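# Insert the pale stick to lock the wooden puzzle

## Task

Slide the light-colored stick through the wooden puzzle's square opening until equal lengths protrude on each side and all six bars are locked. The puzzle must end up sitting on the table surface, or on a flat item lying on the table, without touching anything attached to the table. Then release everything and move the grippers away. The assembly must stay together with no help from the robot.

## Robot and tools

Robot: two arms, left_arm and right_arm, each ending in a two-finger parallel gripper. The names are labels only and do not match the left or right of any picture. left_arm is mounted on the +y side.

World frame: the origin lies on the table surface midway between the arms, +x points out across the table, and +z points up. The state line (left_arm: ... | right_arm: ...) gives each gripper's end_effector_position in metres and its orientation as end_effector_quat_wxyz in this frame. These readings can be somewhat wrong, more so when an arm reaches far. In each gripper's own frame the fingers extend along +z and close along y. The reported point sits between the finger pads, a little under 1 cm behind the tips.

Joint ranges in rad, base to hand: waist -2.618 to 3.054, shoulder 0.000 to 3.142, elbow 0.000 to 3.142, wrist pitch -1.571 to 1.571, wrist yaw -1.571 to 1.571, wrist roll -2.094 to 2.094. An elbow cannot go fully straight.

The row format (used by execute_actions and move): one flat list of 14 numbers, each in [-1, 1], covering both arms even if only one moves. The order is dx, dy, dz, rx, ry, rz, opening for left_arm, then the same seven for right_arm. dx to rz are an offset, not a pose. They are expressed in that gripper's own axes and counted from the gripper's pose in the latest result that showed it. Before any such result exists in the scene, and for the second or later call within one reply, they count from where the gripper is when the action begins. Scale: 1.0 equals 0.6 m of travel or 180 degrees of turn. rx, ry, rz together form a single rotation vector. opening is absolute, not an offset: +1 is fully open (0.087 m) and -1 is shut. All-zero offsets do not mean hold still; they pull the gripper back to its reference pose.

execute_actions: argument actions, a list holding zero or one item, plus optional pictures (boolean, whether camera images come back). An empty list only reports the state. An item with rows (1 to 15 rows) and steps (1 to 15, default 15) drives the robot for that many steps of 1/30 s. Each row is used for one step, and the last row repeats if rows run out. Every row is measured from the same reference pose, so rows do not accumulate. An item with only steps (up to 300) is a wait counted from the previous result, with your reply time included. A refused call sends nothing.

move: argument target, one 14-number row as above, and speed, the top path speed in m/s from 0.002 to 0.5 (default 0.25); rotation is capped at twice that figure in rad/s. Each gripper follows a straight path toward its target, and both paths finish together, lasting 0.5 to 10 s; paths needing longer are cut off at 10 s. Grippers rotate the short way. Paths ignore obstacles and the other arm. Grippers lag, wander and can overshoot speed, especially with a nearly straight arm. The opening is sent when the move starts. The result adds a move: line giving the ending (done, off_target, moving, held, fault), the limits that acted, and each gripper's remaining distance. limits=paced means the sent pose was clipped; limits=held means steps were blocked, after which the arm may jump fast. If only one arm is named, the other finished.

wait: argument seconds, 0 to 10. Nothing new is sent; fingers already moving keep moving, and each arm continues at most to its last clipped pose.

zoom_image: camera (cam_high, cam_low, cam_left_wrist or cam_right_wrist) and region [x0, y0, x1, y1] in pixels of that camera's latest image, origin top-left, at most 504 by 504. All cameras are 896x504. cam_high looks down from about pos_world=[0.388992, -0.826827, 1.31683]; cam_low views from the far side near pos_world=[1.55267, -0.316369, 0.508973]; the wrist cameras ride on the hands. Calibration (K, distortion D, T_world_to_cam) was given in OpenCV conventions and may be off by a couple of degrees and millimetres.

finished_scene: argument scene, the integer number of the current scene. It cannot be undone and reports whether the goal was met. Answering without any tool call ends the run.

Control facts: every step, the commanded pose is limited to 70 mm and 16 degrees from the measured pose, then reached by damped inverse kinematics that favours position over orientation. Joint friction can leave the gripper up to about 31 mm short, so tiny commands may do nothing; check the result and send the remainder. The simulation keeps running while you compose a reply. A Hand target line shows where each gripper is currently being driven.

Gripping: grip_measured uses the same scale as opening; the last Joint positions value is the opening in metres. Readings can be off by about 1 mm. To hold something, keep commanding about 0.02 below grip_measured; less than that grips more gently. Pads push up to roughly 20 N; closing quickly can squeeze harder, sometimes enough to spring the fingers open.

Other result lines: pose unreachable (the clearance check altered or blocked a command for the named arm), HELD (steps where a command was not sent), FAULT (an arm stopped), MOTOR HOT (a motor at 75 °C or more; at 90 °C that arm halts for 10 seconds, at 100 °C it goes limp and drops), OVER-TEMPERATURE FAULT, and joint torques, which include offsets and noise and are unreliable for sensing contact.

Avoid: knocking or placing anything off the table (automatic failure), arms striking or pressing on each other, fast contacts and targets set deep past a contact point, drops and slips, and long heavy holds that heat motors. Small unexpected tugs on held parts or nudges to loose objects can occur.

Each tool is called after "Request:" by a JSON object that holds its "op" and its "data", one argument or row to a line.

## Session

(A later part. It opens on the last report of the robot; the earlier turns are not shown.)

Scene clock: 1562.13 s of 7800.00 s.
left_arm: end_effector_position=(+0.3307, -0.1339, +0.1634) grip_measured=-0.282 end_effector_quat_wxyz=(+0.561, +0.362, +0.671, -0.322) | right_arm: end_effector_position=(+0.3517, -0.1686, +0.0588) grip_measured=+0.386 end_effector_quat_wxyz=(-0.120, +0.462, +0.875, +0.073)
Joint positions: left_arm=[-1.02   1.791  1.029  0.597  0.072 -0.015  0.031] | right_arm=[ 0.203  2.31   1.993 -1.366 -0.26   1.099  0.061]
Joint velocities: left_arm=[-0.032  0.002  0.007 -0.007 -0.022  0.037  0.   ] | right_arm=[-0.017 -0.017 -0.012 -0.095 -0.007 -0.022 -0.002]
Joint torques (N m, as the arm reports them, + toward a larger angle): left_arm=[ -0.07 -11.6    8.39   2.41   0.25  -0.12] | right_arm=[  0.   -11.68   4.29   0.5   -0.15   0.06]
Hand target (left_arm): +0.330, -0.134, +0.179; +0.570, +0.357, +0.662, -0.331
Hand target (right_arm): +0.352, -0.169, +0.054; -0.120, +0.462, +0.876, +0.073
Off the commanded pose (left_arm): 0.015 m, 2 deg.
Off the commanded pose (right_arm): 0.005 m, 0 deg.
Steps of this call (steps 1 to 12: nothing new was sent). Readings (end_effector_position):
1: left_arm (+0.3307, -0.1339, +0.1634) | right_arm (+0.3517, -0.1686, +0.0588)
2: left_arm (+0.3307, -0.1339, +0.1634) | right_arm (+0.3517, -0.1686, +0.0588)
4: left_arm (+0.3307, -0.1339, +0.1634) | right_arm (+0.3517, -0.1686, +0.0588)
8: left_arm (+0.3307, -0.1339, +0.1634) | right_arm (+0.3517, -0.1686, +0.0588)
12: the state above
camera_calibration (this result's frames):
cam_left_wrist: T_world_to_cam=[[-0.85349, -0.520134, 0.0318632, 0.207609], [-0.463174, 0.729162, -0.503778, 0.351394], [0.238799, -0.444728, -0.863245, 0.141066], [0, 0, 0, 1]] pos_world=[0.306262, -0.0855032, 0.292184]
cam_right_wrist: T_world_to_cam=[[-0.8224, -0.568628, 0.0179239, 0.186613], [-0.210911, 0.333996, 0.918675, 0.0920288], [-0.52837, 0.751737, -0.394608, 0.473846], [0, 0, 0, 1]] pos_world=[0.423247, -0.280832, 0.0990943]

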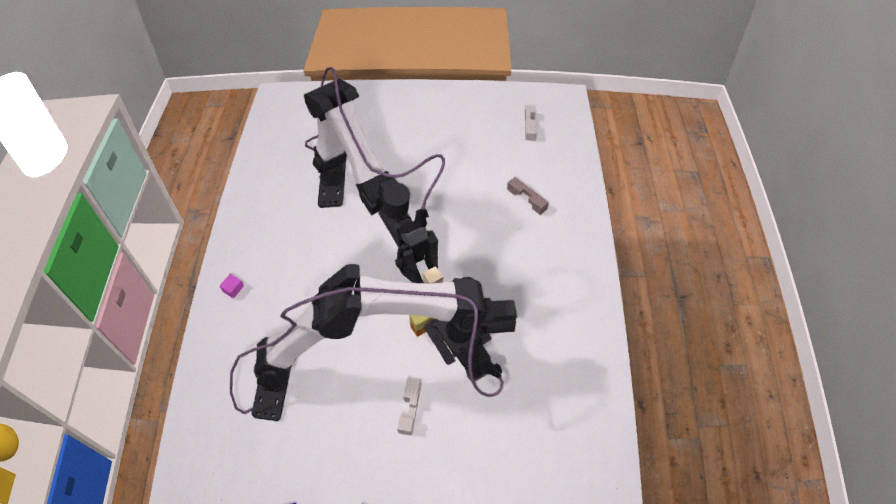

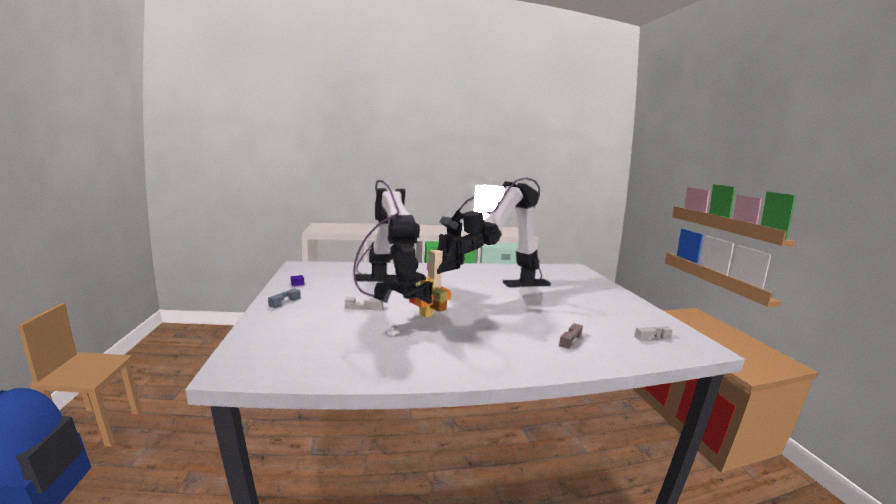

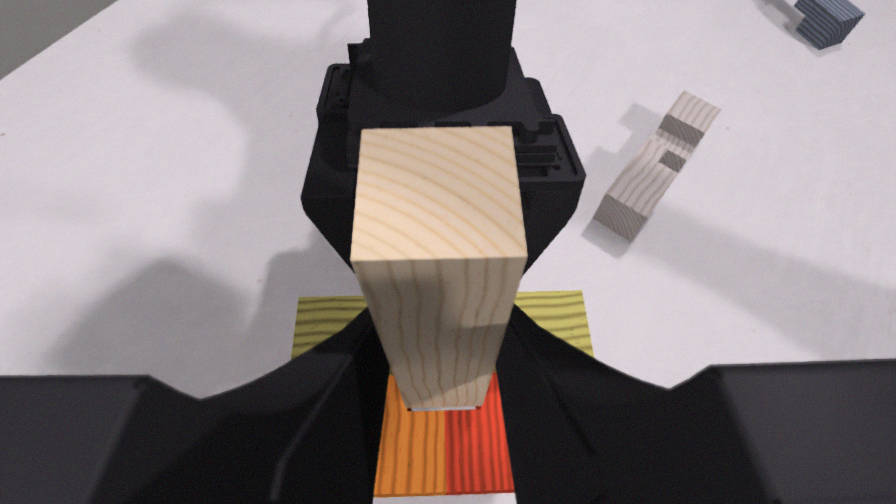

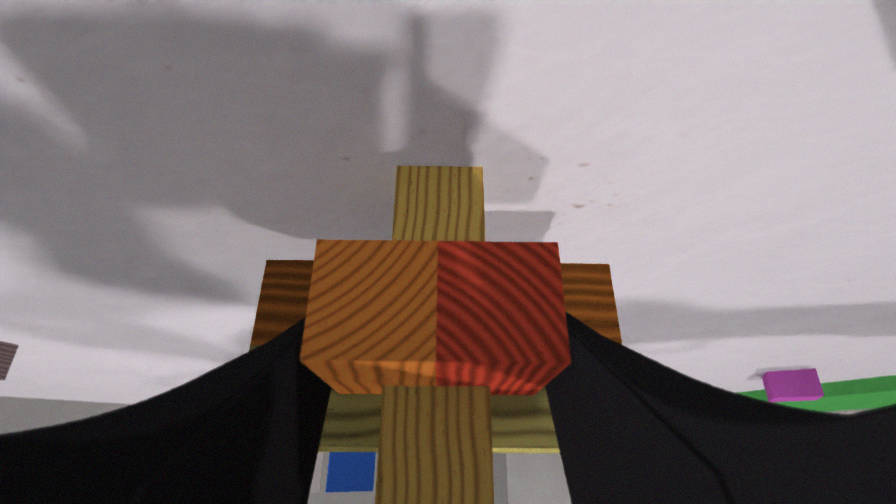

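Request:
{"op": "execute_actions", "data": {
  "actions": [
    {"rows":[[-0.0275,-0.001,-0.0041,0.001,-0.0117,-0.002,-0.325,-0.0023,0,0.008,0,0,0,0.355],[-0.0289,-0.001,-0.0044,0.001,-0.0123,-0.002,-0.325,-0.0023,0,0.008,0,0,0,0.355],[-0.0303,-0.001,-0.0048,0.001,-0.0128,-0.002,-0.325,-0.0023,0,0.008,0,0,0,0.355],[-0.0317,-0.001,-0.0051,0.001,-0.0134,-0.002,-0.325,-0.0023,0,0.008,0,0,0,0.355],[-0.0331,-0.001,-0.0055,0.001,-0.014,-0.002,-0.325,-0.0023,0,0.008,0,0,0,0.355],[-0.0331,-0.001,-0.0055,0.001,-0.014,-0.002,-0.325,-0.0023,0,0.008,0,0,0,0.355],[-0.0331,-0.001,-0.0055,0.001,-0.014,-0.002,-0.325,-0.0023,0,0.008,0,0,0,0.355],[-0.0331,-0.001,-0.0055,0.001,-0.014,-0.002,-0.325,-0.0023,0,0.008,0,0,0,0.355],[-0.0331,-0.001,-0.0055,0.001,-0.014,-0.002,-0.325,-0.0023,0,0.008,0,0,0,0.355],[-0.0331,-0.001,-0.0055,0.001,-0.014,-0.002,-0.325,-0.0023,0,0.008,0,0,0,0.355],[-0.0321,-0.001,-0.0057,0.001,-0.0132,-0.002,-0.325,-0.0023,0,0.008,0,0,0,0.355],[-0.031,-0.001,-0.006,0.001,-0.0124,-0.002,-0.325,-0.0023,0,0.008,0,0,0,0.355],[-0.03,-0.001,-0.0062,0.001,-0.0116,-0.002,-0.325,-0.0023,0,0.008,0,0,0,0.355],[-0.029,-0.001,-0.0064,0.001,-0.0108,-0.002,-0.325,-0.0023,0,0.008,0,0,0,0.355]],"steps":15}
  ],
  "pictures": false
}}

Request:
{"op": "wait", "data": {
  "seconds": 0.5
}}

Request:
{"op": "zoom_image", "data": {
  "camera": "cam_left_wrist",
  "region": [375, 345, 515, 445]
}}

Scene clock: 1578.57 s of 7800.00 s.
left_arm: end_effector_position=(+0.3304, -0.1334, +0.1635) grip_measured=-0.282 end_effector_quat_wxyz=(+0.560, +0.363, +0.672, -0.322) | right_arm: end_effector_position=(+0.3517, -0.1685, +0.0589) grip_measured=+0.386 end_effector_quat_wxyz=(-0.121, +0.462, +0.875, +0.074)
Joint positions: left_arm=[-1.02   1.789  1.029  0.593  0.071 -0.015  0.031] | right_arm=[ 0.203  2.31   1.993 -1.366 -0.261  1.099  0.061]
Joint velocities: left_arm=[ 0.002 -0.017  0.022 -0.022  0.022 -0.095  0.   ] | right_arm=[-0.022 -0.007  0.002 -0.007  0.007 -0.037 -0.   ]
Joint torques (N m, as the arm reports them, + toward a larger angle): left_arm=[ -0.19 -12.35   8.57   2.46   0.22  -0.06] | right_arm=[ -0.02 -11.78   4.48   0.5   -0.07   0.07]
Hand target (left_arm): +0.330, -0.133, +0.181; +0.570, +0.356, +0.662, -0.331
Hand target (right_arm): +0.352, -0.169, +0.054; -0.121, +0.462, +0.876, +0.073
Off the commanded pose (left_arm): 0.018 m, 2 deg.
Off the commanded pose (right_arm): 0.005 m, 0 deg.
Steps of this call (steps 1 to 90: nothing new was sent; then 12.93 s passed at rest; steps 91 to 105: all 15 steps of this action). Readings (end_effector_position):
91: left_arm (+0.3307, -0.1339, +0.1634) | right_arm (+0.3517, -0.1686, +0.0588)
92: left_arm (+0.3307, -0.1339, +0.1634) | right_arm (+0.3517, -0.1686, +0.0588)
94: left_arm (+0.3307, -0.1339, +0.1634) | right_arm (+0.3517, -0.1686, +0.0588)
98: left_arm (+0.3307, -0.1339, +0.1634) | right_arm (+0.3517, -0.1686, +0.0588)
105: the state above

Scene clock: 1579.07 s of 7800.00 s.
left_arm: end_effector_position=(+0.3304, -0.1334, +0.1635) grip_measured=-0.282 end_effector_quat_wxyz=(+0.560, +0.363, +0.672, -0.322) | right_arm: end_effector_position=(+0.3517, -0.1685, +0.0589) grip_measured=+0.386 end_effector_quat_wxyz=(-0.121, +0.462, +0.875, +0.074)
Joint positions: left_arm=[-1.02   1.789  1.029  0.592  0.071 -0.015  0.031] | right_arm=[ 0.203  2.31   1.993 -1.366 -0.261  1.099  0.061]
Joint velocities: left_arm=[ 0.002 -0.002  0.007 -0.051 -0.037  0.022 -0.001] | right_arm=[ 0.007 -0.012  0.007  0.007 -0.022  0.051  0.   ]
Joint torques (N m, as the arm reports them, + toward a larger angle): left_arm=[  0.16 -11.95   8.59   2.42   0.24  -0.07] | right_arm=[ -0.1  -11.76   4.28   0.49  -0.09   0.03]
Hand target (left_arm): +0.330, -0.133, +0.181; +0.571, +0.356, +0.662, -0.331
Hand target (right_arm): +0.352, -0.169, +0.054; -0.121, +0.462, +0.876, +0.073
Off the commanded pose (left_arm): 0.018 m, 2 deg.
Off the commanded pose (right_arm): 0.005 m, 0 deg.
Steps of this call (steps 1 to 15: nothing new was sent). Readings (end_effector_position):
1: left_arm (+0.3304, -0.1334, +0.1634) | right_arm (+0.3517, -0.1685, +0.0589)
2: left_arm (+0.3304, -0.1334, +0.1635) | right_arm (+0.3517, -0.1685, +0.0589)
4: left_arm (+0.3304, -0.1334, +0.1635) | right_arm (+0.3517, -0.1685, +0.0589)
8: left_arm (+0.3304, -0.1334, +0.1635) | right_arm (+0.3517, -0.1685, +0.0589)
15: the state above
camera_calibration (this result's frames):
cam_left_wrist: T_world_to_cam=[[-0.853246, -0.520525, 0.032011, 0.20747], [-0.46421, 0.730094, -0.50147, 0.35104], [0.237657, -0.442737, -0.864583, 0.142301], [0, 0, 0, 1]] pos_world=[0.30616, -0.0852966, 0.292426]
cam_right_wrist: T_world_to_cam=[[-0.822446, -0.568571, 0.0175855, 0.186719], [-0.210784, 0.333325, 0.918948, 0.0917554], [-0.528349, 0.752078, -0.393987, 0.473787], [0, 0, 0, 1]] pos_world=[0.423231, -0.280746, 0.0990639]

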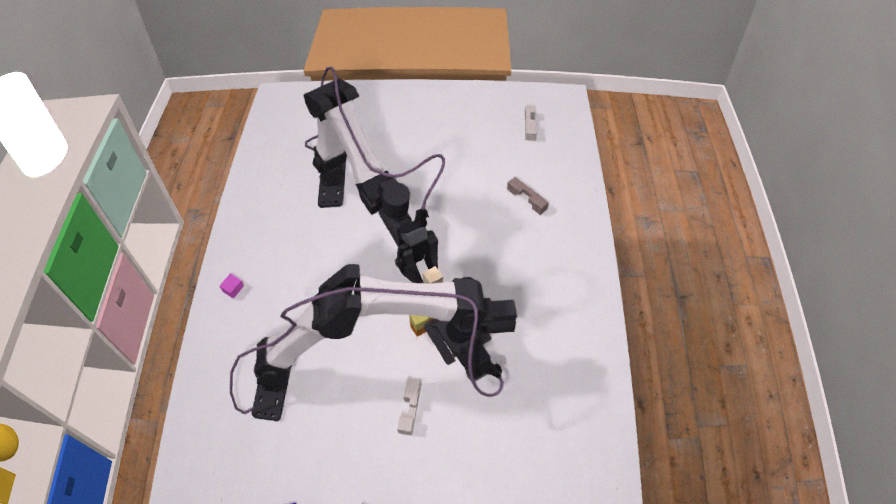

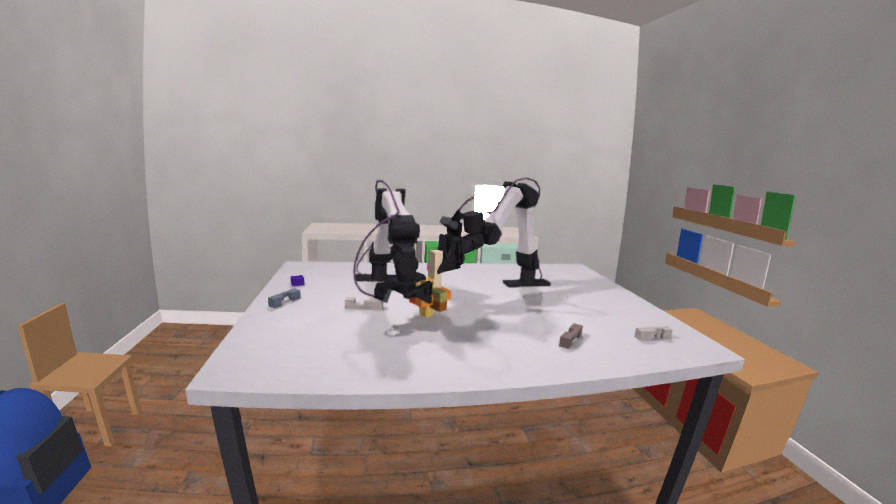

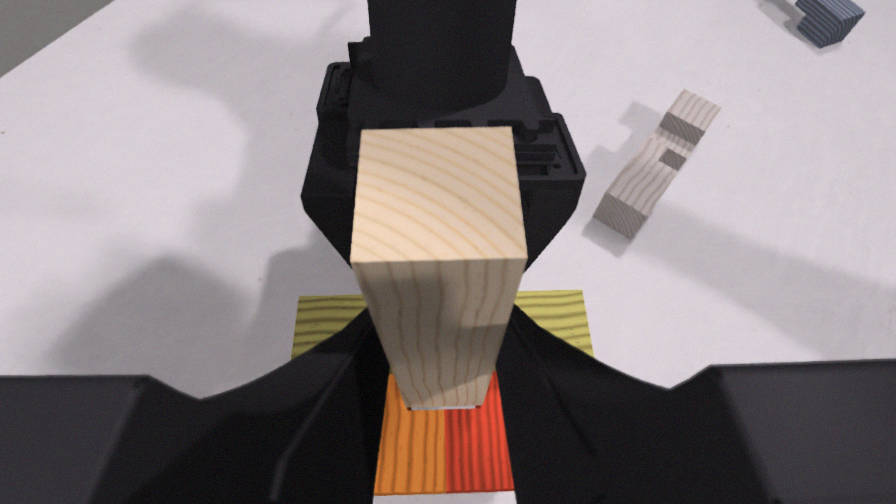

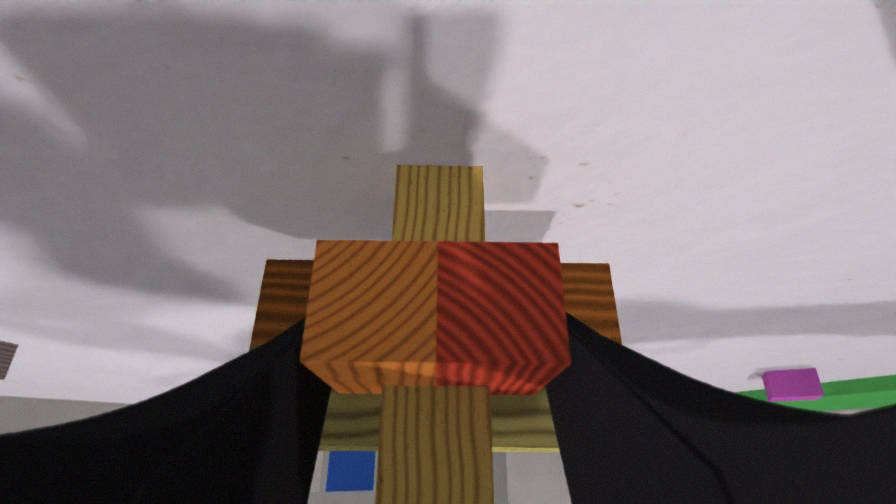

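Region (375, 345, 515, 445) of cam_left_wrist's 896x504 image, scaled by 3.600, with more detail than that image has; it fills the top 360 rows of this view, and the rest is white.

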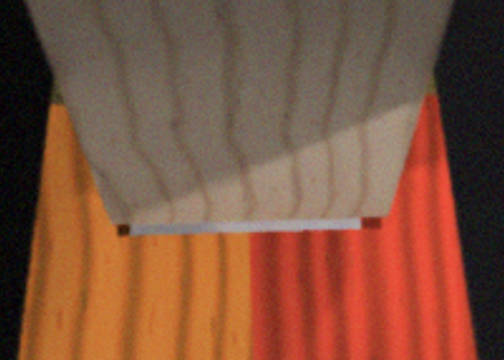

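Request:
{"op": "execute_actions", "data": {
  "actions": [
    {"rows":[[-0.016,0,-0.0036,0,-0.0057,0.001,-0.325,-0.0023,0,0.008,0,0,0,0.355],[-0.004,0,-0.0009,0,-0.0006,0.003,-0.325,-0.0023,0,0.008,0,0,0,0.355],[0.009,0,0.002,0,0.0045,0.0045,-0.325,-0.0023,0,0.008,0,0,0,0.355],[0.0217,0,0.0047,0,0.0095,0.0055,-0.325,-0.0023,0,0.008,0,0,0,0.355],[0.0243,0,0.0047,0,0.0106,0.0055,-0.325,-0.0023,0,0.008,0,0,0,0.355],[0.0269,0,0.0047,0,0.0118,0.0055,-0.325,-0.0023,0,0.008,0,0,0,0.355],[0.0295,0,0.0046,0,0.0129,0.0055,-0.325,-0.0023,0,0.008,0,0,0,0.355],[0.0321,0,0.0046,0,0.014,0.0055,-0.325,-0.0023,0,0.008,0,0,0,0.355],[0.0348,0,0.0046,0,0.0152,0.0055,-0.325,-0.0023,0,0.008,0,0,0,0.355],[0.0374,0,0.0046,0,0.0163,0.0055,-0.325,-0.0023,0,0.008,0,0,0,0.355],[0.04,0,0.0045,0,0.0174,0.0055,-0.325,-0.0023,0,0.008,0,0,0,0.355],[0.0426,0,0.0045,0,0.0186,0.0055,-0.325,-0.0023,0,0.008,0,0,0,0.355],[0.0452,0,0.0045,0,0.0197,0.0055,-0.325,-0.0023,0,0.008,0,0,0,0.355]],"steps":15}
  ],
  "pictures": false
}}

Request:
{"op": "wait", "data": {
  "seconds": 0.5
}}

Request:
{"op": "zoom_image", "data": {
  "camera": "cam_left_wrist",
  "region": [375, 345, 515, 445]
}}

Scene clock: 1611.37 s of 7800.00 s.
left_arm: end_effector_position=(+0.3307, -0.1333, +0.1609) grip_measured=-0.282 end_effector_quat_wxyz=(+0.559, +0.365, +0.673, -0.319) | right_arm: end_effector_position=(+0.3517, -0.1685, +0.0589) grip_measured=+0.386 end_effector_quat_wxyz=(-0.121, +0.462, +0.875, +0.074)
Joint positions: left_arm=[-1.02   1.793  1.029  0.591  0.071 -0.009  0.031] | right_arm=[ 0.203  2.31   1.993 -1.366 -0.262  1.099  0.061]
Joint velocities: left_arm=[-0.007  0.046 -0.017  0.037 -0.081  0.051  0.001] | right_arm=[ 0.007 -0.002 -0.007  0.022 -0.007 -0.022 -0.   ]
Joint torques (N m, as the arm reports them, + toward a larger angle): left_arm=[-0.67 -7.68  7.21  2.2   0.18  0.15] | right_arm=[ -0.17 -11.76   4.24   0.49  -0.05   0.05]
Hand target (left_arm): +0.328, -0.131, +0.137; +0.541, +0.378, +0.686, -0.306
Hand target (right_arm): +0.352, -0.168, +0.054; -0.121, +0.462, +0.875, +0.074
Off the commanded pose (left_arm): 0.025 m, 3 deg.
Off the commanded pose (right_arm): 0.005 m, 0 deg.
Steps of this call (steps 1 to 90: nothing new was sent; then 28.80 s passed at rest; steps 91 to 105: all 15 steps of this action). Readings (end_effector_position):
91: left_arm (+0.3304, -0.1333, +0.1634) | right_arm (+0.3517, -0.1685, +0.0589)
92: left_arm (+0.3304, -0.1332, +0.1633) | right_arm (+0.3517, -0.1685, +0.0589)
94: left_arm (+0.3305, -0.1332, +0.1627) | right_arm (+0.3517, -0.1685, +0.0589)
98: left_arm (+0.3306, -0.1332, +0.1623) | right_arm (+0.3517, -0.1685, +0.0589)
105: the state above

Scene clock: 1611.87 s of 7800.00 s.
left_arm: end_effector_position=(+0.3307, -0.1334, +0.1603) grip_measured=-0.282 end_effector_quat_wxyz=(+0.558, +0.365, +0.673, -0.319) | right_arm: end_effector_position=(+0.3517, -0.1685, +0.0589) grip_measured=+0.386 end_effector_quat_wxyz=(-0.121, +0.462, +0.875, +0.074)
Joint positions: left_arm=[-1.02   1.794  1.029  0.591  0.071 -0.009  0.031] | right_arm=[ 0.203  2.31   1.993 -1.366 -0.262  1.099  0.061]
Joint velocities: left_arm=[-0.007  0.012 -0.012 -0.022  0.051 -0.037 -0.001] | right_arm=[ 0.012 -0.007  0.002 -0.051  0.037 -0.007 -0.   ]
Joint torques (N m, as the arm reports them, + toward a larger angle): left_arm=[-0.53 -7.73  7.17  2.22  0.21  0.14] | right_arm=[ -0.1  -11.57   4.14   0.45  -0.14   0.02]
Hand target (left_arm): +0.328, -0.131, +0.137; +0.541, +0.378, +0.686, -0.306
Hand target (right_arm): +0.352, -0.168, +0.054; -0.121, +0.462, +0.875, +0.074
Off the commanded pose (left_arm): 0.024 m, 3 deg.
Off the commanded pose (right_arm): 0.005 m, 0 deg.
Steps of this call (steps 1 to 15: nothing new was sent). Readings (end_effector_position):
1: left_arm (+0.3307, -0.1334, +0.1605) | right_arm (+0.3517, -0.1685, +0.0589)
2: left_arm (+0.3307, -0.1334, +0.1603) | right_arm (+0.3517, -0.1685, +0.0589)
4: left_arm (+0.3307, -0.1334, +0.1603) | right_arm (+0.3517, -0.1685, +0.0589)
8: left_arm (+0.3307, -0.1334, +0.1603) | right_arm (+0.3517, -0.1685, +0.0589)
15: the state above
camera_calibration (this result's frames):
cam_left_wrist: T_world_to_cam=[[-0.85358, -0.52027, 0.026851, 0.208864], [-0.463365, 0.734642, -0.495575, 0.348964], [0.238107, -0.435455, -0.86815, 0.140827], [0, 0, 0, 1]] pos_world=[0.306448, -0.086374, 0.289589]
cam_right_wrist: T_world_to_cam=[[-0.822469, -0.568543, 0.0174163, 0.186771], [-0.210721, 0.332989, 0.919084, 0.0916188], [-0.528338, 0.752248, -0.393677, 0.473757], [0, 0, 0, 1]] pos_world=[0.423223, -0.280703, 0.0990488]

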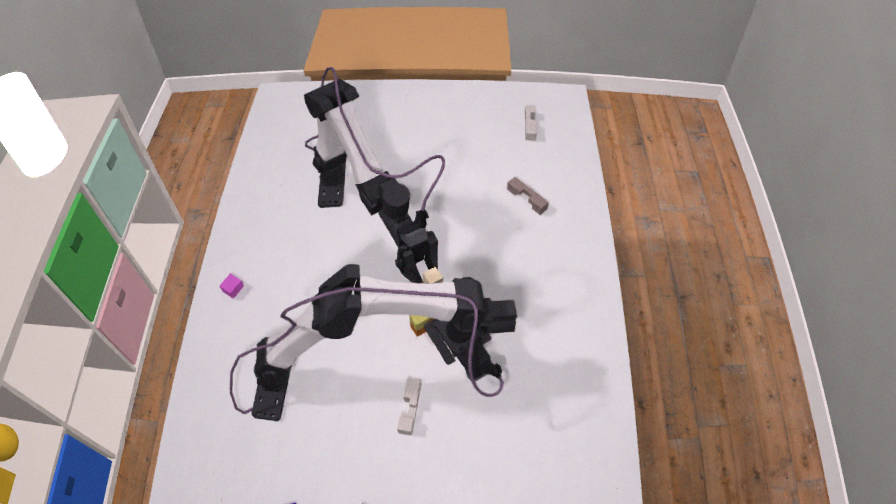

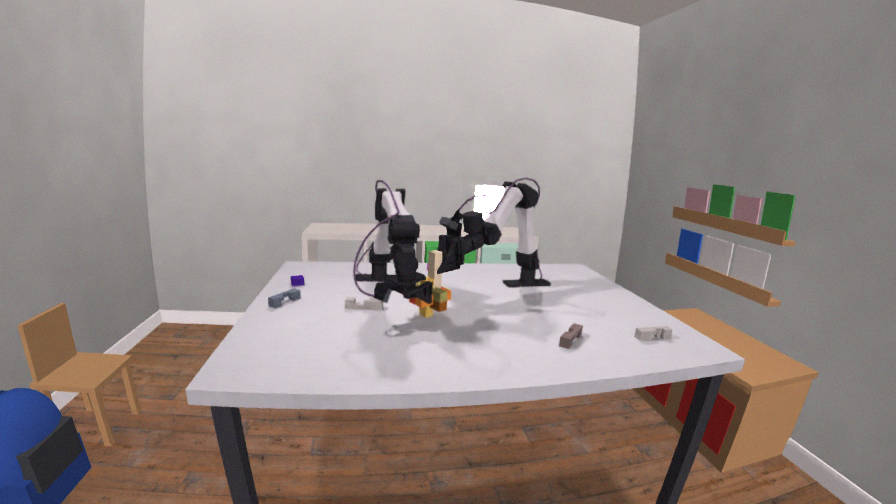

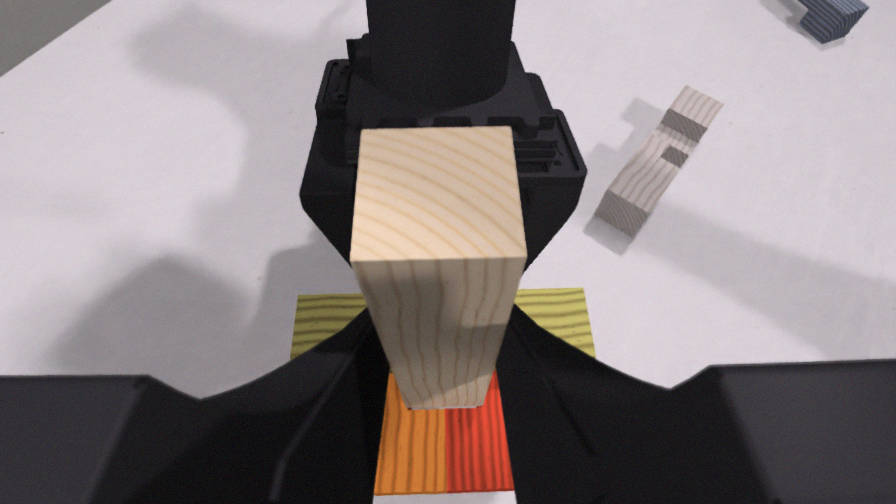

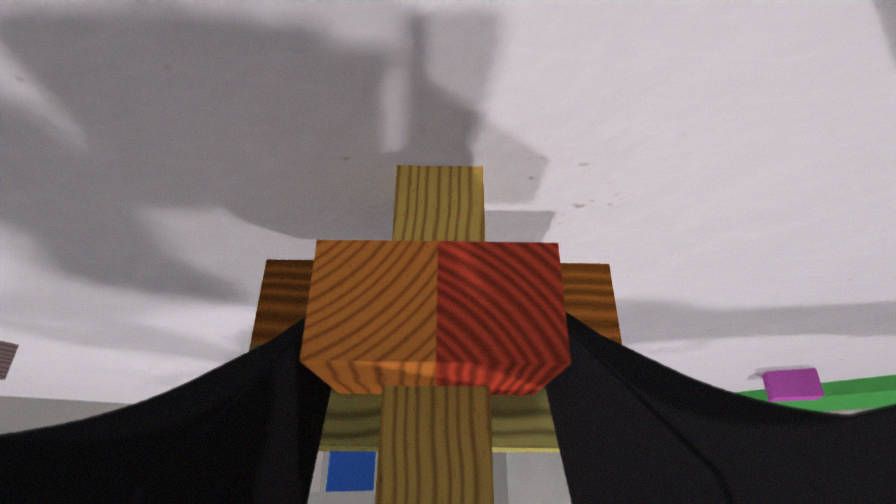

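Region (375, 345, 515, 445) of cam_left_wrist's 896x504 image, scaled by 3.600, with more detail than that image has; it fills the top 360 rows of this view, and the rest is white.

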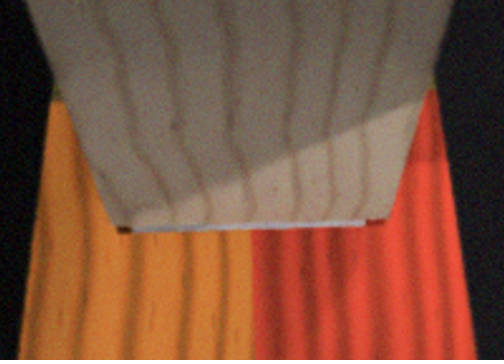

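Request:
{"op": "execute_actions", "data": {
  "actions": [
    {"rows":[[0.0411,0,0.0044,0,0.0177,0.0035,-0.325,-0.0023,0,0.008,0,0,0,0.355],[0.0415,0,0.0049,0,0.0176,0.0035,-0.325,-0.0023,0,0.008,0,0,0,0.355],[0.0419,0,0.0053,0,0.0175,0.0035,-0.325,-0.0023,0,0.008,0,0,0,0.355],[0.0423,0,0.0057,0,0.0174,0.0035,-0.325,-0.0023,0,0.008,0,0,0,0.355],[0.0427,0,0.0062,0,0.0173,0.0035,-0.325,-0.0023,0,0.008,0,0,0,0.355],[0.0431,0,0.0066,0,0.0172,0.0035,-0.325,-0.0023,0,0.008,0,0,0,0.355],[0.0435,0,0.007,0,0.0171,0.0035,-0.325,-0.0023,0,0.008,0,0,0,0.355],[0.0439,0,0.0075,0,0.017,0.0035,-0.325,-0.0023,0,0.008,0,0,0,0.355],[0.0443,0,0.0079,0,0.0169,0.0035,-0.325,-0.0023,0,0.008,0,0,0,0.355],[0.0447,0,0.0083,0,0.0168,0.0035,-0.325,-0.0023,0,0.008,0,0,0,0.355],[0.0451,0,0.0088,0,0.0167,0.0035,-0.325,-0.0023,0,0.008,0,0,0,0.355],[0.0455,0,0.0092,0,0.0166,0.0035,-0.325,-0.0023,0,0.008,0,0,0,0.355]],"steps":15}
  ],
  "pictures": false
}}

Request:
{"op": "wait", "data": {
  "seconds": 0.5
}}

Request:
{"op": "zoom_image", "data": {
  "camera": "cam_left_wrist",
  "region": [375, 345, 515, 445]
}}

Scene clock: 1626.73 s of 7800.00 s.
left_arm: end_effector_position=(+0.3314, -0.1343, +0.1595) grip_measured=-0.282 end_effector_quat_wxyz=(+0.560, +0.365, +0.672, -0.320) | right_arm: end_effector_position=(+0.3518, -0.1687, +0.0588) grip_measured=+0.386 end_effector_quat_wxyz=(-0.120, +0.463, +0.875, +0.073)
Joint positions: left_arm=[-1.02   1.801  1.029  0.601  0.071 -0.009  0.031] | right_arm=[ 0.203  2.31   1.993 -1.366 -0.26   1.1    0.061]
Joint velocities: left_arm=[-0.007 -0.012  0.017 -0.037  0.051 -0.037  0.   ] | right_arm=[-0.007  0.002  0.002 -0.022  0.051 -0.007  0.001]
Joint torques (N m, as the arm reports them, + toward a larger angle): left_arm=[-0.5  -6.86  7.2   2.27  0.21  0.18] | right_arm=[  0.1  -11.65   4.39   0.54  -0.2    0.  ]
Hand target (left_arm): +0.330, -0.133, +0.133; +0.542, +0.377, +0.685, -0.306
Hand target (right_arm): +0.352, -0.168, +0.054; -0.121, +0.462, +0.875, +0.074
Off the commanded pose (left_arm): 0.027 m, 3 deg.
Off the commanded pose (right_arm): 0.005 m, 0 deg.
Steps of this call (steps 1 to 90: nothing new was sent; then 11.37 s passed at rest; steps 91 to 105: all 15 steps of this action). Readings (end_effector_position):
91: left_arm (+0.3307, -0.1334, +0.1603) | right_arm (+0.3517, -0.1685, +0.0589)
92: left_arm (+0.3307, -0.1334, +0.1603) | right_arm (+0.3517, -0.1685, +0.0589)
94: left_arm (+0.3308, -0.1334, +0.1604) | right_arm (+0.3517, -0.1685, +0.0589)
98: left_arm (+0.3311, -0.1338, +0.1597) | right_arm (+0.3517, -0.1685, +0.0589)
105: the state above

Scene clock: 1627.23 s of 7800.00 s.
left_arm: end_effector_position=(+0.3314, -0.1343, +0.1595) grip_measured=-0.282 end_effector_quat_wxyz=(+0.560, +0.365, +0.672, -0.320) | right_arm: end_effector_position=(+0.3518, -0.1687, +0.0588) grip_measured=+0.386 end_effector_quat_wxyz=(-0.120, +0.463, +0.875, +0.073)
Joint positions: left_arm=[-1.02   1.801  1.029  0.601  0.071 -0.009  0.031] | right_arm=[ 0.203  2.31   1.993 -1.366 -0.26   1.1    0.061]
Joint velocities: left_arm=[ 0.007 -0.012 -0.012  0.007  0.022 -0.037 -0.001] | right_arm=[ 0.002 -0.002 -0.002 -0.037 -0.022 -0.022 -0.   ]
Joint torques (N m, as the arm reports them, + toward a larger angle): left_arm=[-0.39 -7.02  7.26  2.31  0.16  0.13] | right_arm=[ -0.07 -11.52   4.3    0.49  -0.14   0.05]
Hand target (left_arm): +0.330, -0.133, +0.133; +0.542, +0.377, +0.685, -0.306
Hand target (right_arm): +0.352, -0.168, +0.054; -0.121, +0.462, +0.875, +0.074
Off the commanded pose (left_arm): 0.027 m, 3 deg.
Off the commanded pose (right_arm): 0.005 m, 0 deg.
Steps of this call (steps 1 to 15: nothing new was sent). Readings (end_effector_position):
1: left_arm (+0.3314, -0.1343, +0.1595) | right_arm (+0.3518, -0.1687, +0.0588)
2: left_arm (+0.3314, -0.1343, +0.1595) | right_arm (+0.3518, -0.1687, +0.0588)
4: left_arm (+0.3314, -0.1343, +0.1595) | right_arm (+0.3518, -0.1687, +0.0588)
8: left_arm (+0.3314, -0.1343, +0.1595) | right_arm (+0.3518, -0.1687, +0.0588)
15: the state above
camera_calibration (this result's frames):
cam_left_wrist: T_world_to_cam=[[-0.853645, -0.520179, 0.0265191, 0.209067], [-0.462141, 0.732951, -0.499208, 0.349552], [0.240241, -0.438402, -0.866076, 0.138112], [0, 0, 0, 1]] pos_world=[0.306831, -0.0869031, 0.28857]
cam_right_wrist: T_world_to_cam=[[-0.822996, -0.567749, 0.0184115, 0.18696], [-0.210356, 0.334714, 0.918541, 0.0920106], [-0.527663, 0.752082, -0.394898, 0.47371], [0, 0, 0, 1]] pos_world=[0.423182, -0.280919, 0.0991092]

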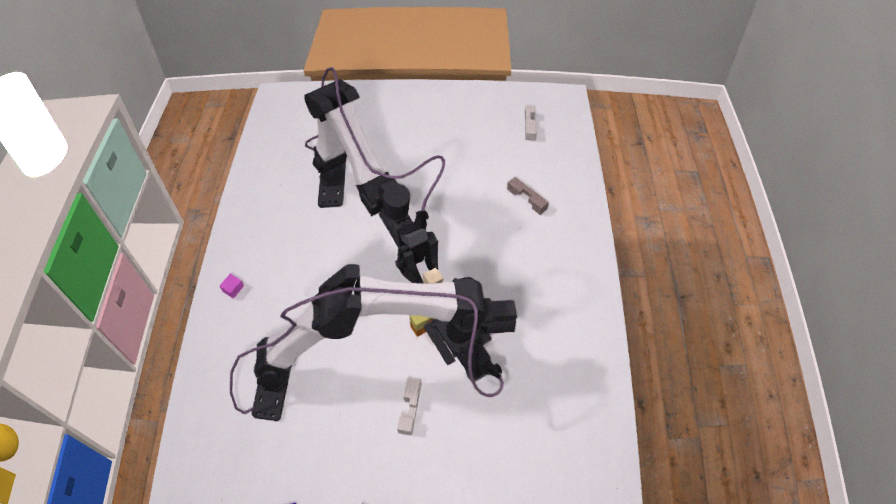

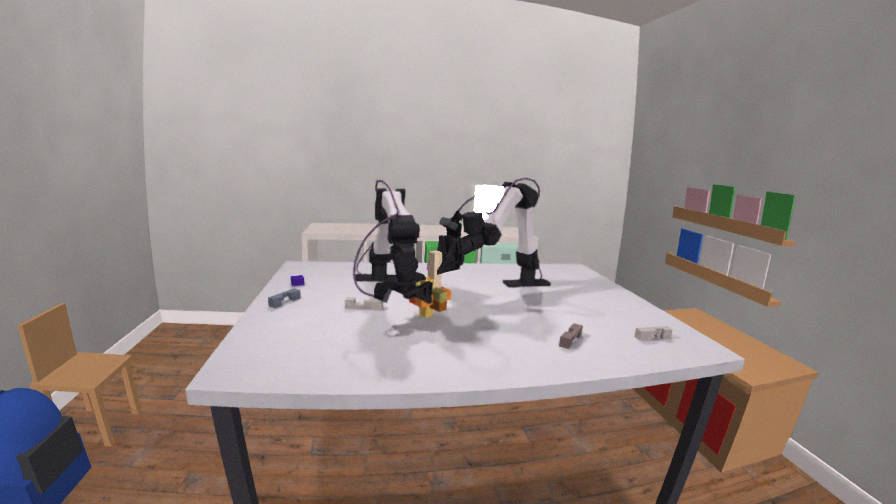

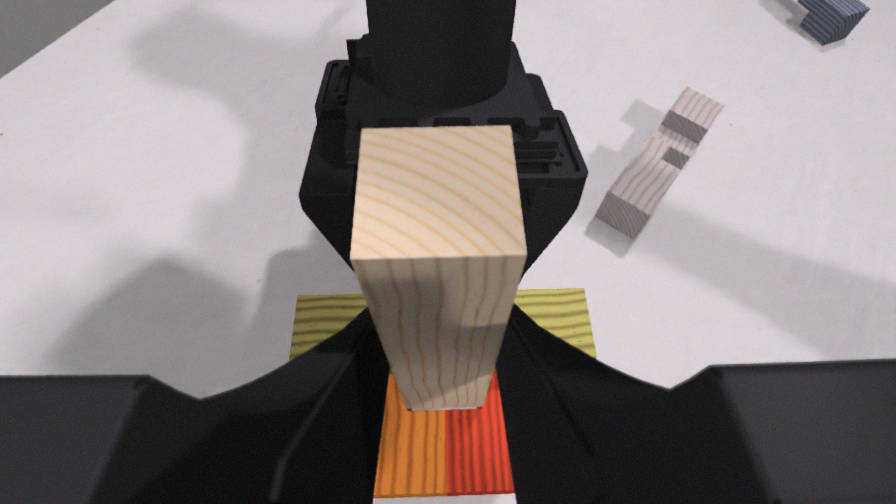

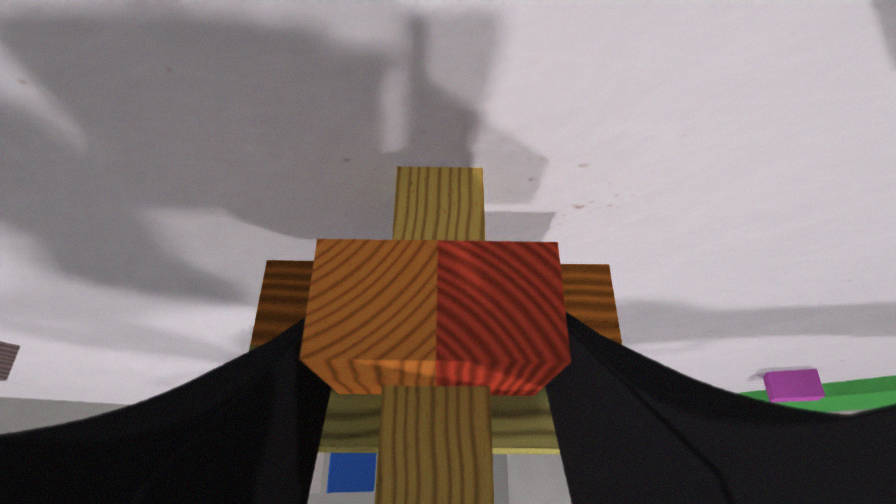

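Region (375, 345, 515, 445) of cam_left_wrist's 896x504 image, scaled by 3.600, with more detail than that image has; it fills the top 360 rows of this view, and the rest is white.

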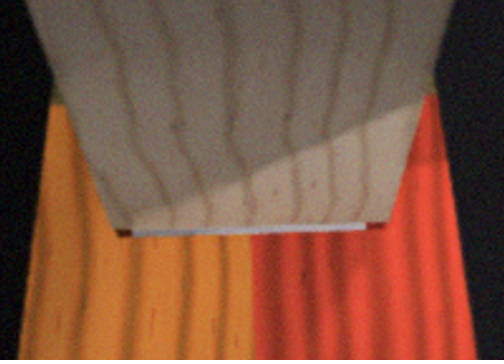

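Request:
{"op": "execute_actions", "data": {
  "actions": [
    {"rows":[[0.041,-0.0022,0.0053,0.0008,0.0166,0.0045,-0.325,-0.0023,0,0.008,0,0,0,0.355],[0.041,-0.0043,0.0053,0.0016,0.0166,0.005,-0.325,-0.0023,0,0.008,0,0,0,0.355],[0.041,-0.0065,0.0053,0.0023,0.0166,0.0055,-0.325,-0.0023,0,0.008,0,0,0,0.355],[0.041,-0.0087,0.0053,0.0031,0.0166,0.0058,-0.325,-0.0023,0,0.008,0,0,0,0.355],[0.041,-0.0108,0.0053,0.0039,0.0166,0.006,-0.325,-0.0023,0,0.008,0,0,0,0.355],[0.041,-0.013,0.0053,0.0047,0.0166,0.0062,-0.325,-0.0023,0,0.008,0,0,0,0.355],[0.041,-0.0143,0.0053,0.0052,0.0166,0.0064,-0.325,-0.0023,0,0.008,0,0,0,0.355],[0.041,-0.0156,0.0053,0.0056,0.0166,0.0066,-0.325,-0.0023,0,0.008,0,0,0,0.355],[0.041,-0.0169,0.0053,0.0061,0.0166,0.0068,-0.325,-0.0023,0,0.008,0,0,0,0.355],[0.041,-0.0182,0.0053,0.0066,0.0166,0.007,-0.325,-0.0023,0,0.008,0,0,0,0.355],[0.041,-0.0195,0.0053,0.0071,0.0166,0.0072,-0.325,-0.0023,0,0.008,0,0,0,0.355]],"steps":15}
  ],
  "pictures": false
}}

Request:
{"op": "wait", "data": {
  "seconds": 0.5
}}

Request:
{"op": "zoom_image", "data": {
  "camera": "cam_left_wrist",
  "region": [375, 345, 515, 445]
}}

Scene clock: 1651.53 s of 7800.00 s.
left_arm: end_effector_position=(+0.3301, -0.1354, +0.1595) grip_measured=-0.282 end_effector_quat_wxyz=(+0.563, +0.370, +0.669, -0.314) | right_arm: end_effector_position=(+0.3518, -0.1687, +0.0588) grip_measured=+0.386 end_effector_quat_wxyz=(-0.120, +0.463, +0.875, +0.073)
Joint positions: left_arm=[-1.027  1.801  1.029  0.601  0.061  0.006  0.031] | right_arm=[ 0.203  2.31   1.993 -1.366 -0.26   1.1    0.061]
Joint velocities: left_arm=[-0.002  0.002 -0.017  0.007  0.007  0.022  0.   ] | right_arm=[-0.017  0.002 -0.017  0.022 -0.007 -0.022 -0.001]
Joint torques (N m, as the arm reports them, + toward a larger angle): left_arm=[-1.93 -7.41  7.01  2.31  0.32  0.03] | right_arm=[  0.18 -11.58   4.2    0.5   -0.15   0.06]
Hand target (left_arm): +0.320, -0.139, +0.135; +0.542, +0.387, +0.679, -0.311
Hand target (right_arm): +0.352, -0.169, +0.054; -0.120, +0.463, +0.875, +0.073
Off the commanded pose (left_arm): 0.027 m, 3 deg.
Off the commanded pose (right_arm): 0.005 m, 0 deg.
Steps of this call (steps 1 to 90: nothing new was sent; then 20.80 s passed at rest; steps 91 to 105: all 15 steps of this action). Readings (end_effector_position):
91: left_arm (+0.3314, -0.1343, +0.1595) | right_arm (+0.3518, -0.1687, +0.0588)
92: left_arm (+0.3315, -0.1343, +0.1595) | right_arm (+0.3518, -0.1687, +0.0588)
94: left_arm (+0.3310, -0.1346, +0.1595) | right_arm (+0.3518, -0.1687, +0.0588)
98: left_arm (+0.3307, -0.1349, +0.1595) | right_arm (+0.3518, -0.1687, +0.0588)
105: the state above

Scene clock: 1652.03 s of 7800.00 s.
left_arm: end_effector_position=(+0.3301, -0.1354, +0.1595) grip_measured=-0.282 end_effector_quat_wxyz=(+0.563, +0.370, +0.669, -0.314) | right_arm: end_effector_position=(+0.3518, -0.1687, +0.0588) grip_measured=+0.386 end_effector_quat_wxyz=(-0.120, +0.463, +0.875, +0.073)
Joint positions: left_arm=[-1.028  1.801  1.029  0.601  0.06   0.006  0.031] | right_arm=[ 0.203  2.31   1.993 -1.366 -0.26   1.1    0.061]
Joint velocities: left_arm=[ 0.002 -0.007  0.002 -0.051  0.037 -0.037 -0.   ] | right_arm=[-0.017  0.012 -0.007 -0.066 -0.051 -0.037  0.001]
Joint torques (N m, as the arm reports them, + toward a larger angle): left_arm=[-1.67 -7.6   6.89  2.25  0.24  0.06] | right_arm=[  0.2  -11.59   4.22   0.5   -0.16   0.04]
Hand target (left_arm): +0.320, -0.139, +0.135; +0.542, +0.387, +0.679, -0.311
Hand target (right_arm): +0.352, -0.169, +0.054; -0.120, +0.463, +0.875, +0.073
Off the commanded pose (left_arm): 0.027 m, 3 deg.
Off the commanded pose (right_arm): 0.005 m, 0 deg.
Steps of this call (steps 1 to 15: nothing new was sent). Readings (end_effector_position):
1: left_arm (+0.3302, -0.1353, +0.1595) | right_arm (+0.3518, -0.1687, +0.0588)
2: left_arm (+0.3302, -0.1353, +0.1595) | right_arm (+0.3518, -0.1687, +0.0588)
4: left_arm (+0.3303, -0.1353, +0.1595) | right_arm (+0.3518, -0.1687, +0.0588)
8: left_arm (+0.3301, -0.1354, +0.1595) | right_arm (+0.3518, -0.1687, +0.0588)
15: the state above
camera_calibration (this result's frames):
cam_left_wrist: T_world_to_cam=[[-0.85374, -0.520611, 0.00961537, 0.210025], [-0.455237, 0.737316, -0.499124, 0.347989], [0.25276, -0.430499, -0.866477, 0.134947], [0, 0, 0, 1]] pos_world=[0.303615, -0.089142, 0.288599]
cam_right_wrist: T_world_to_cam=[[-0.823179, -0.567474, 0.0186864, 0.187041], [-0.210213, 0.335177, 0.918405, 0.0920956], [-0.527434, 0.752083, -0.395201, 0.473684], [0, 0, 0, 1]] pos_world=[0.423165, -0.280977, 0.0991243]

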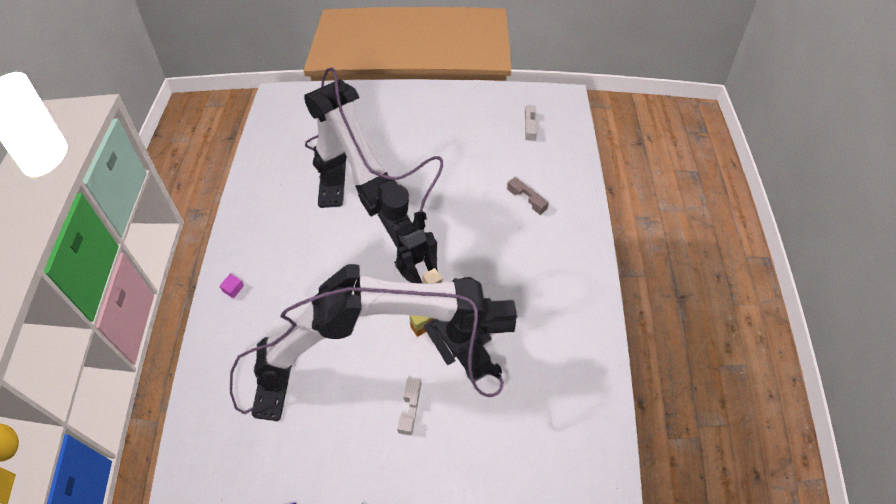

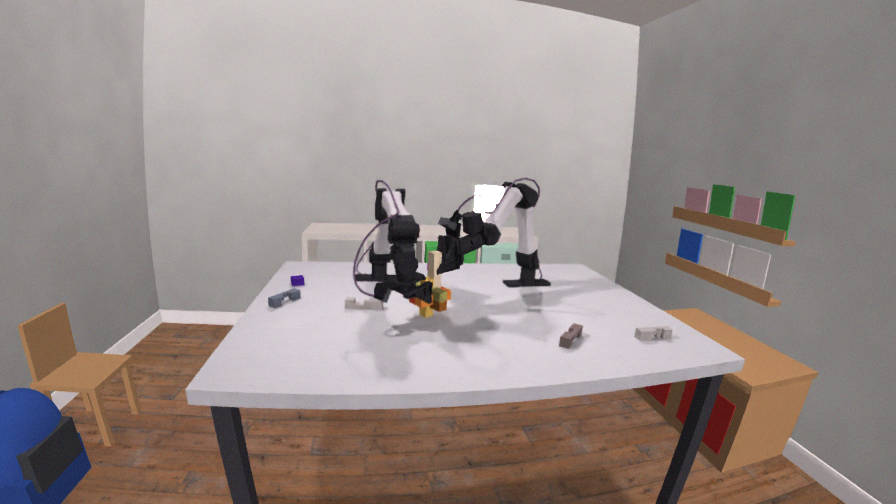

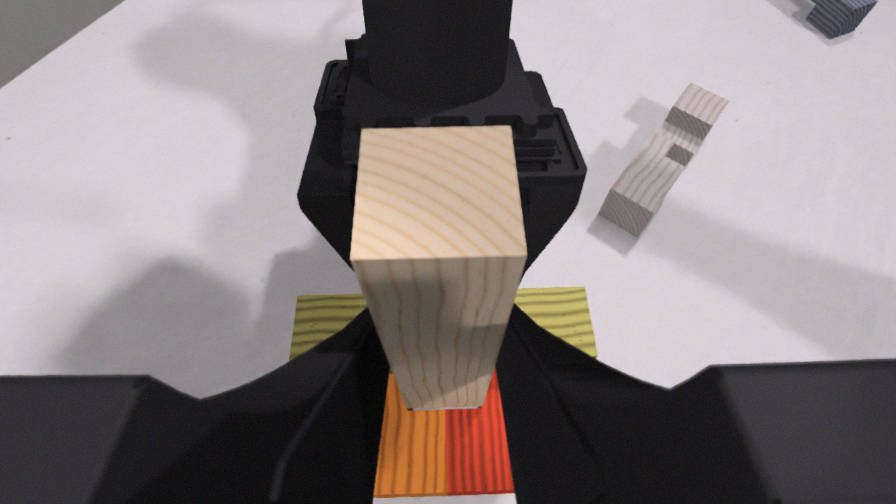

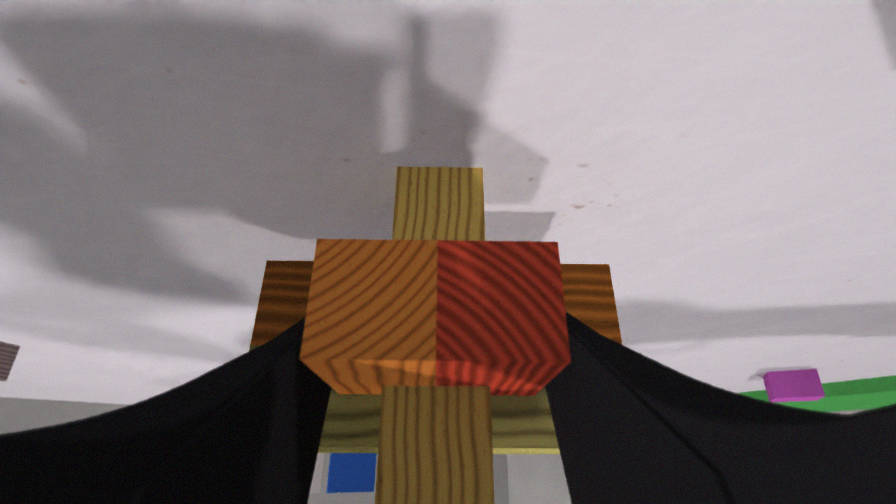

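Region (375, 345, 515, 445) of cam_left_wrist's 896x504 image, scaled by 3.600, with more detail than that image has; it fills the top 360 rows of this view, and the rest is white.

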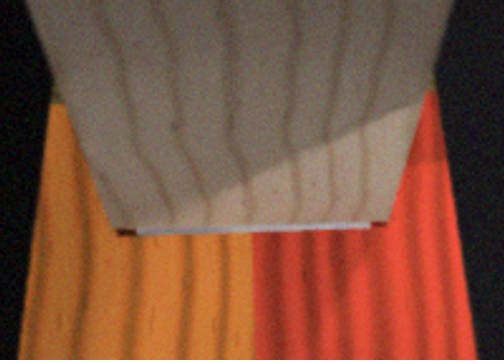

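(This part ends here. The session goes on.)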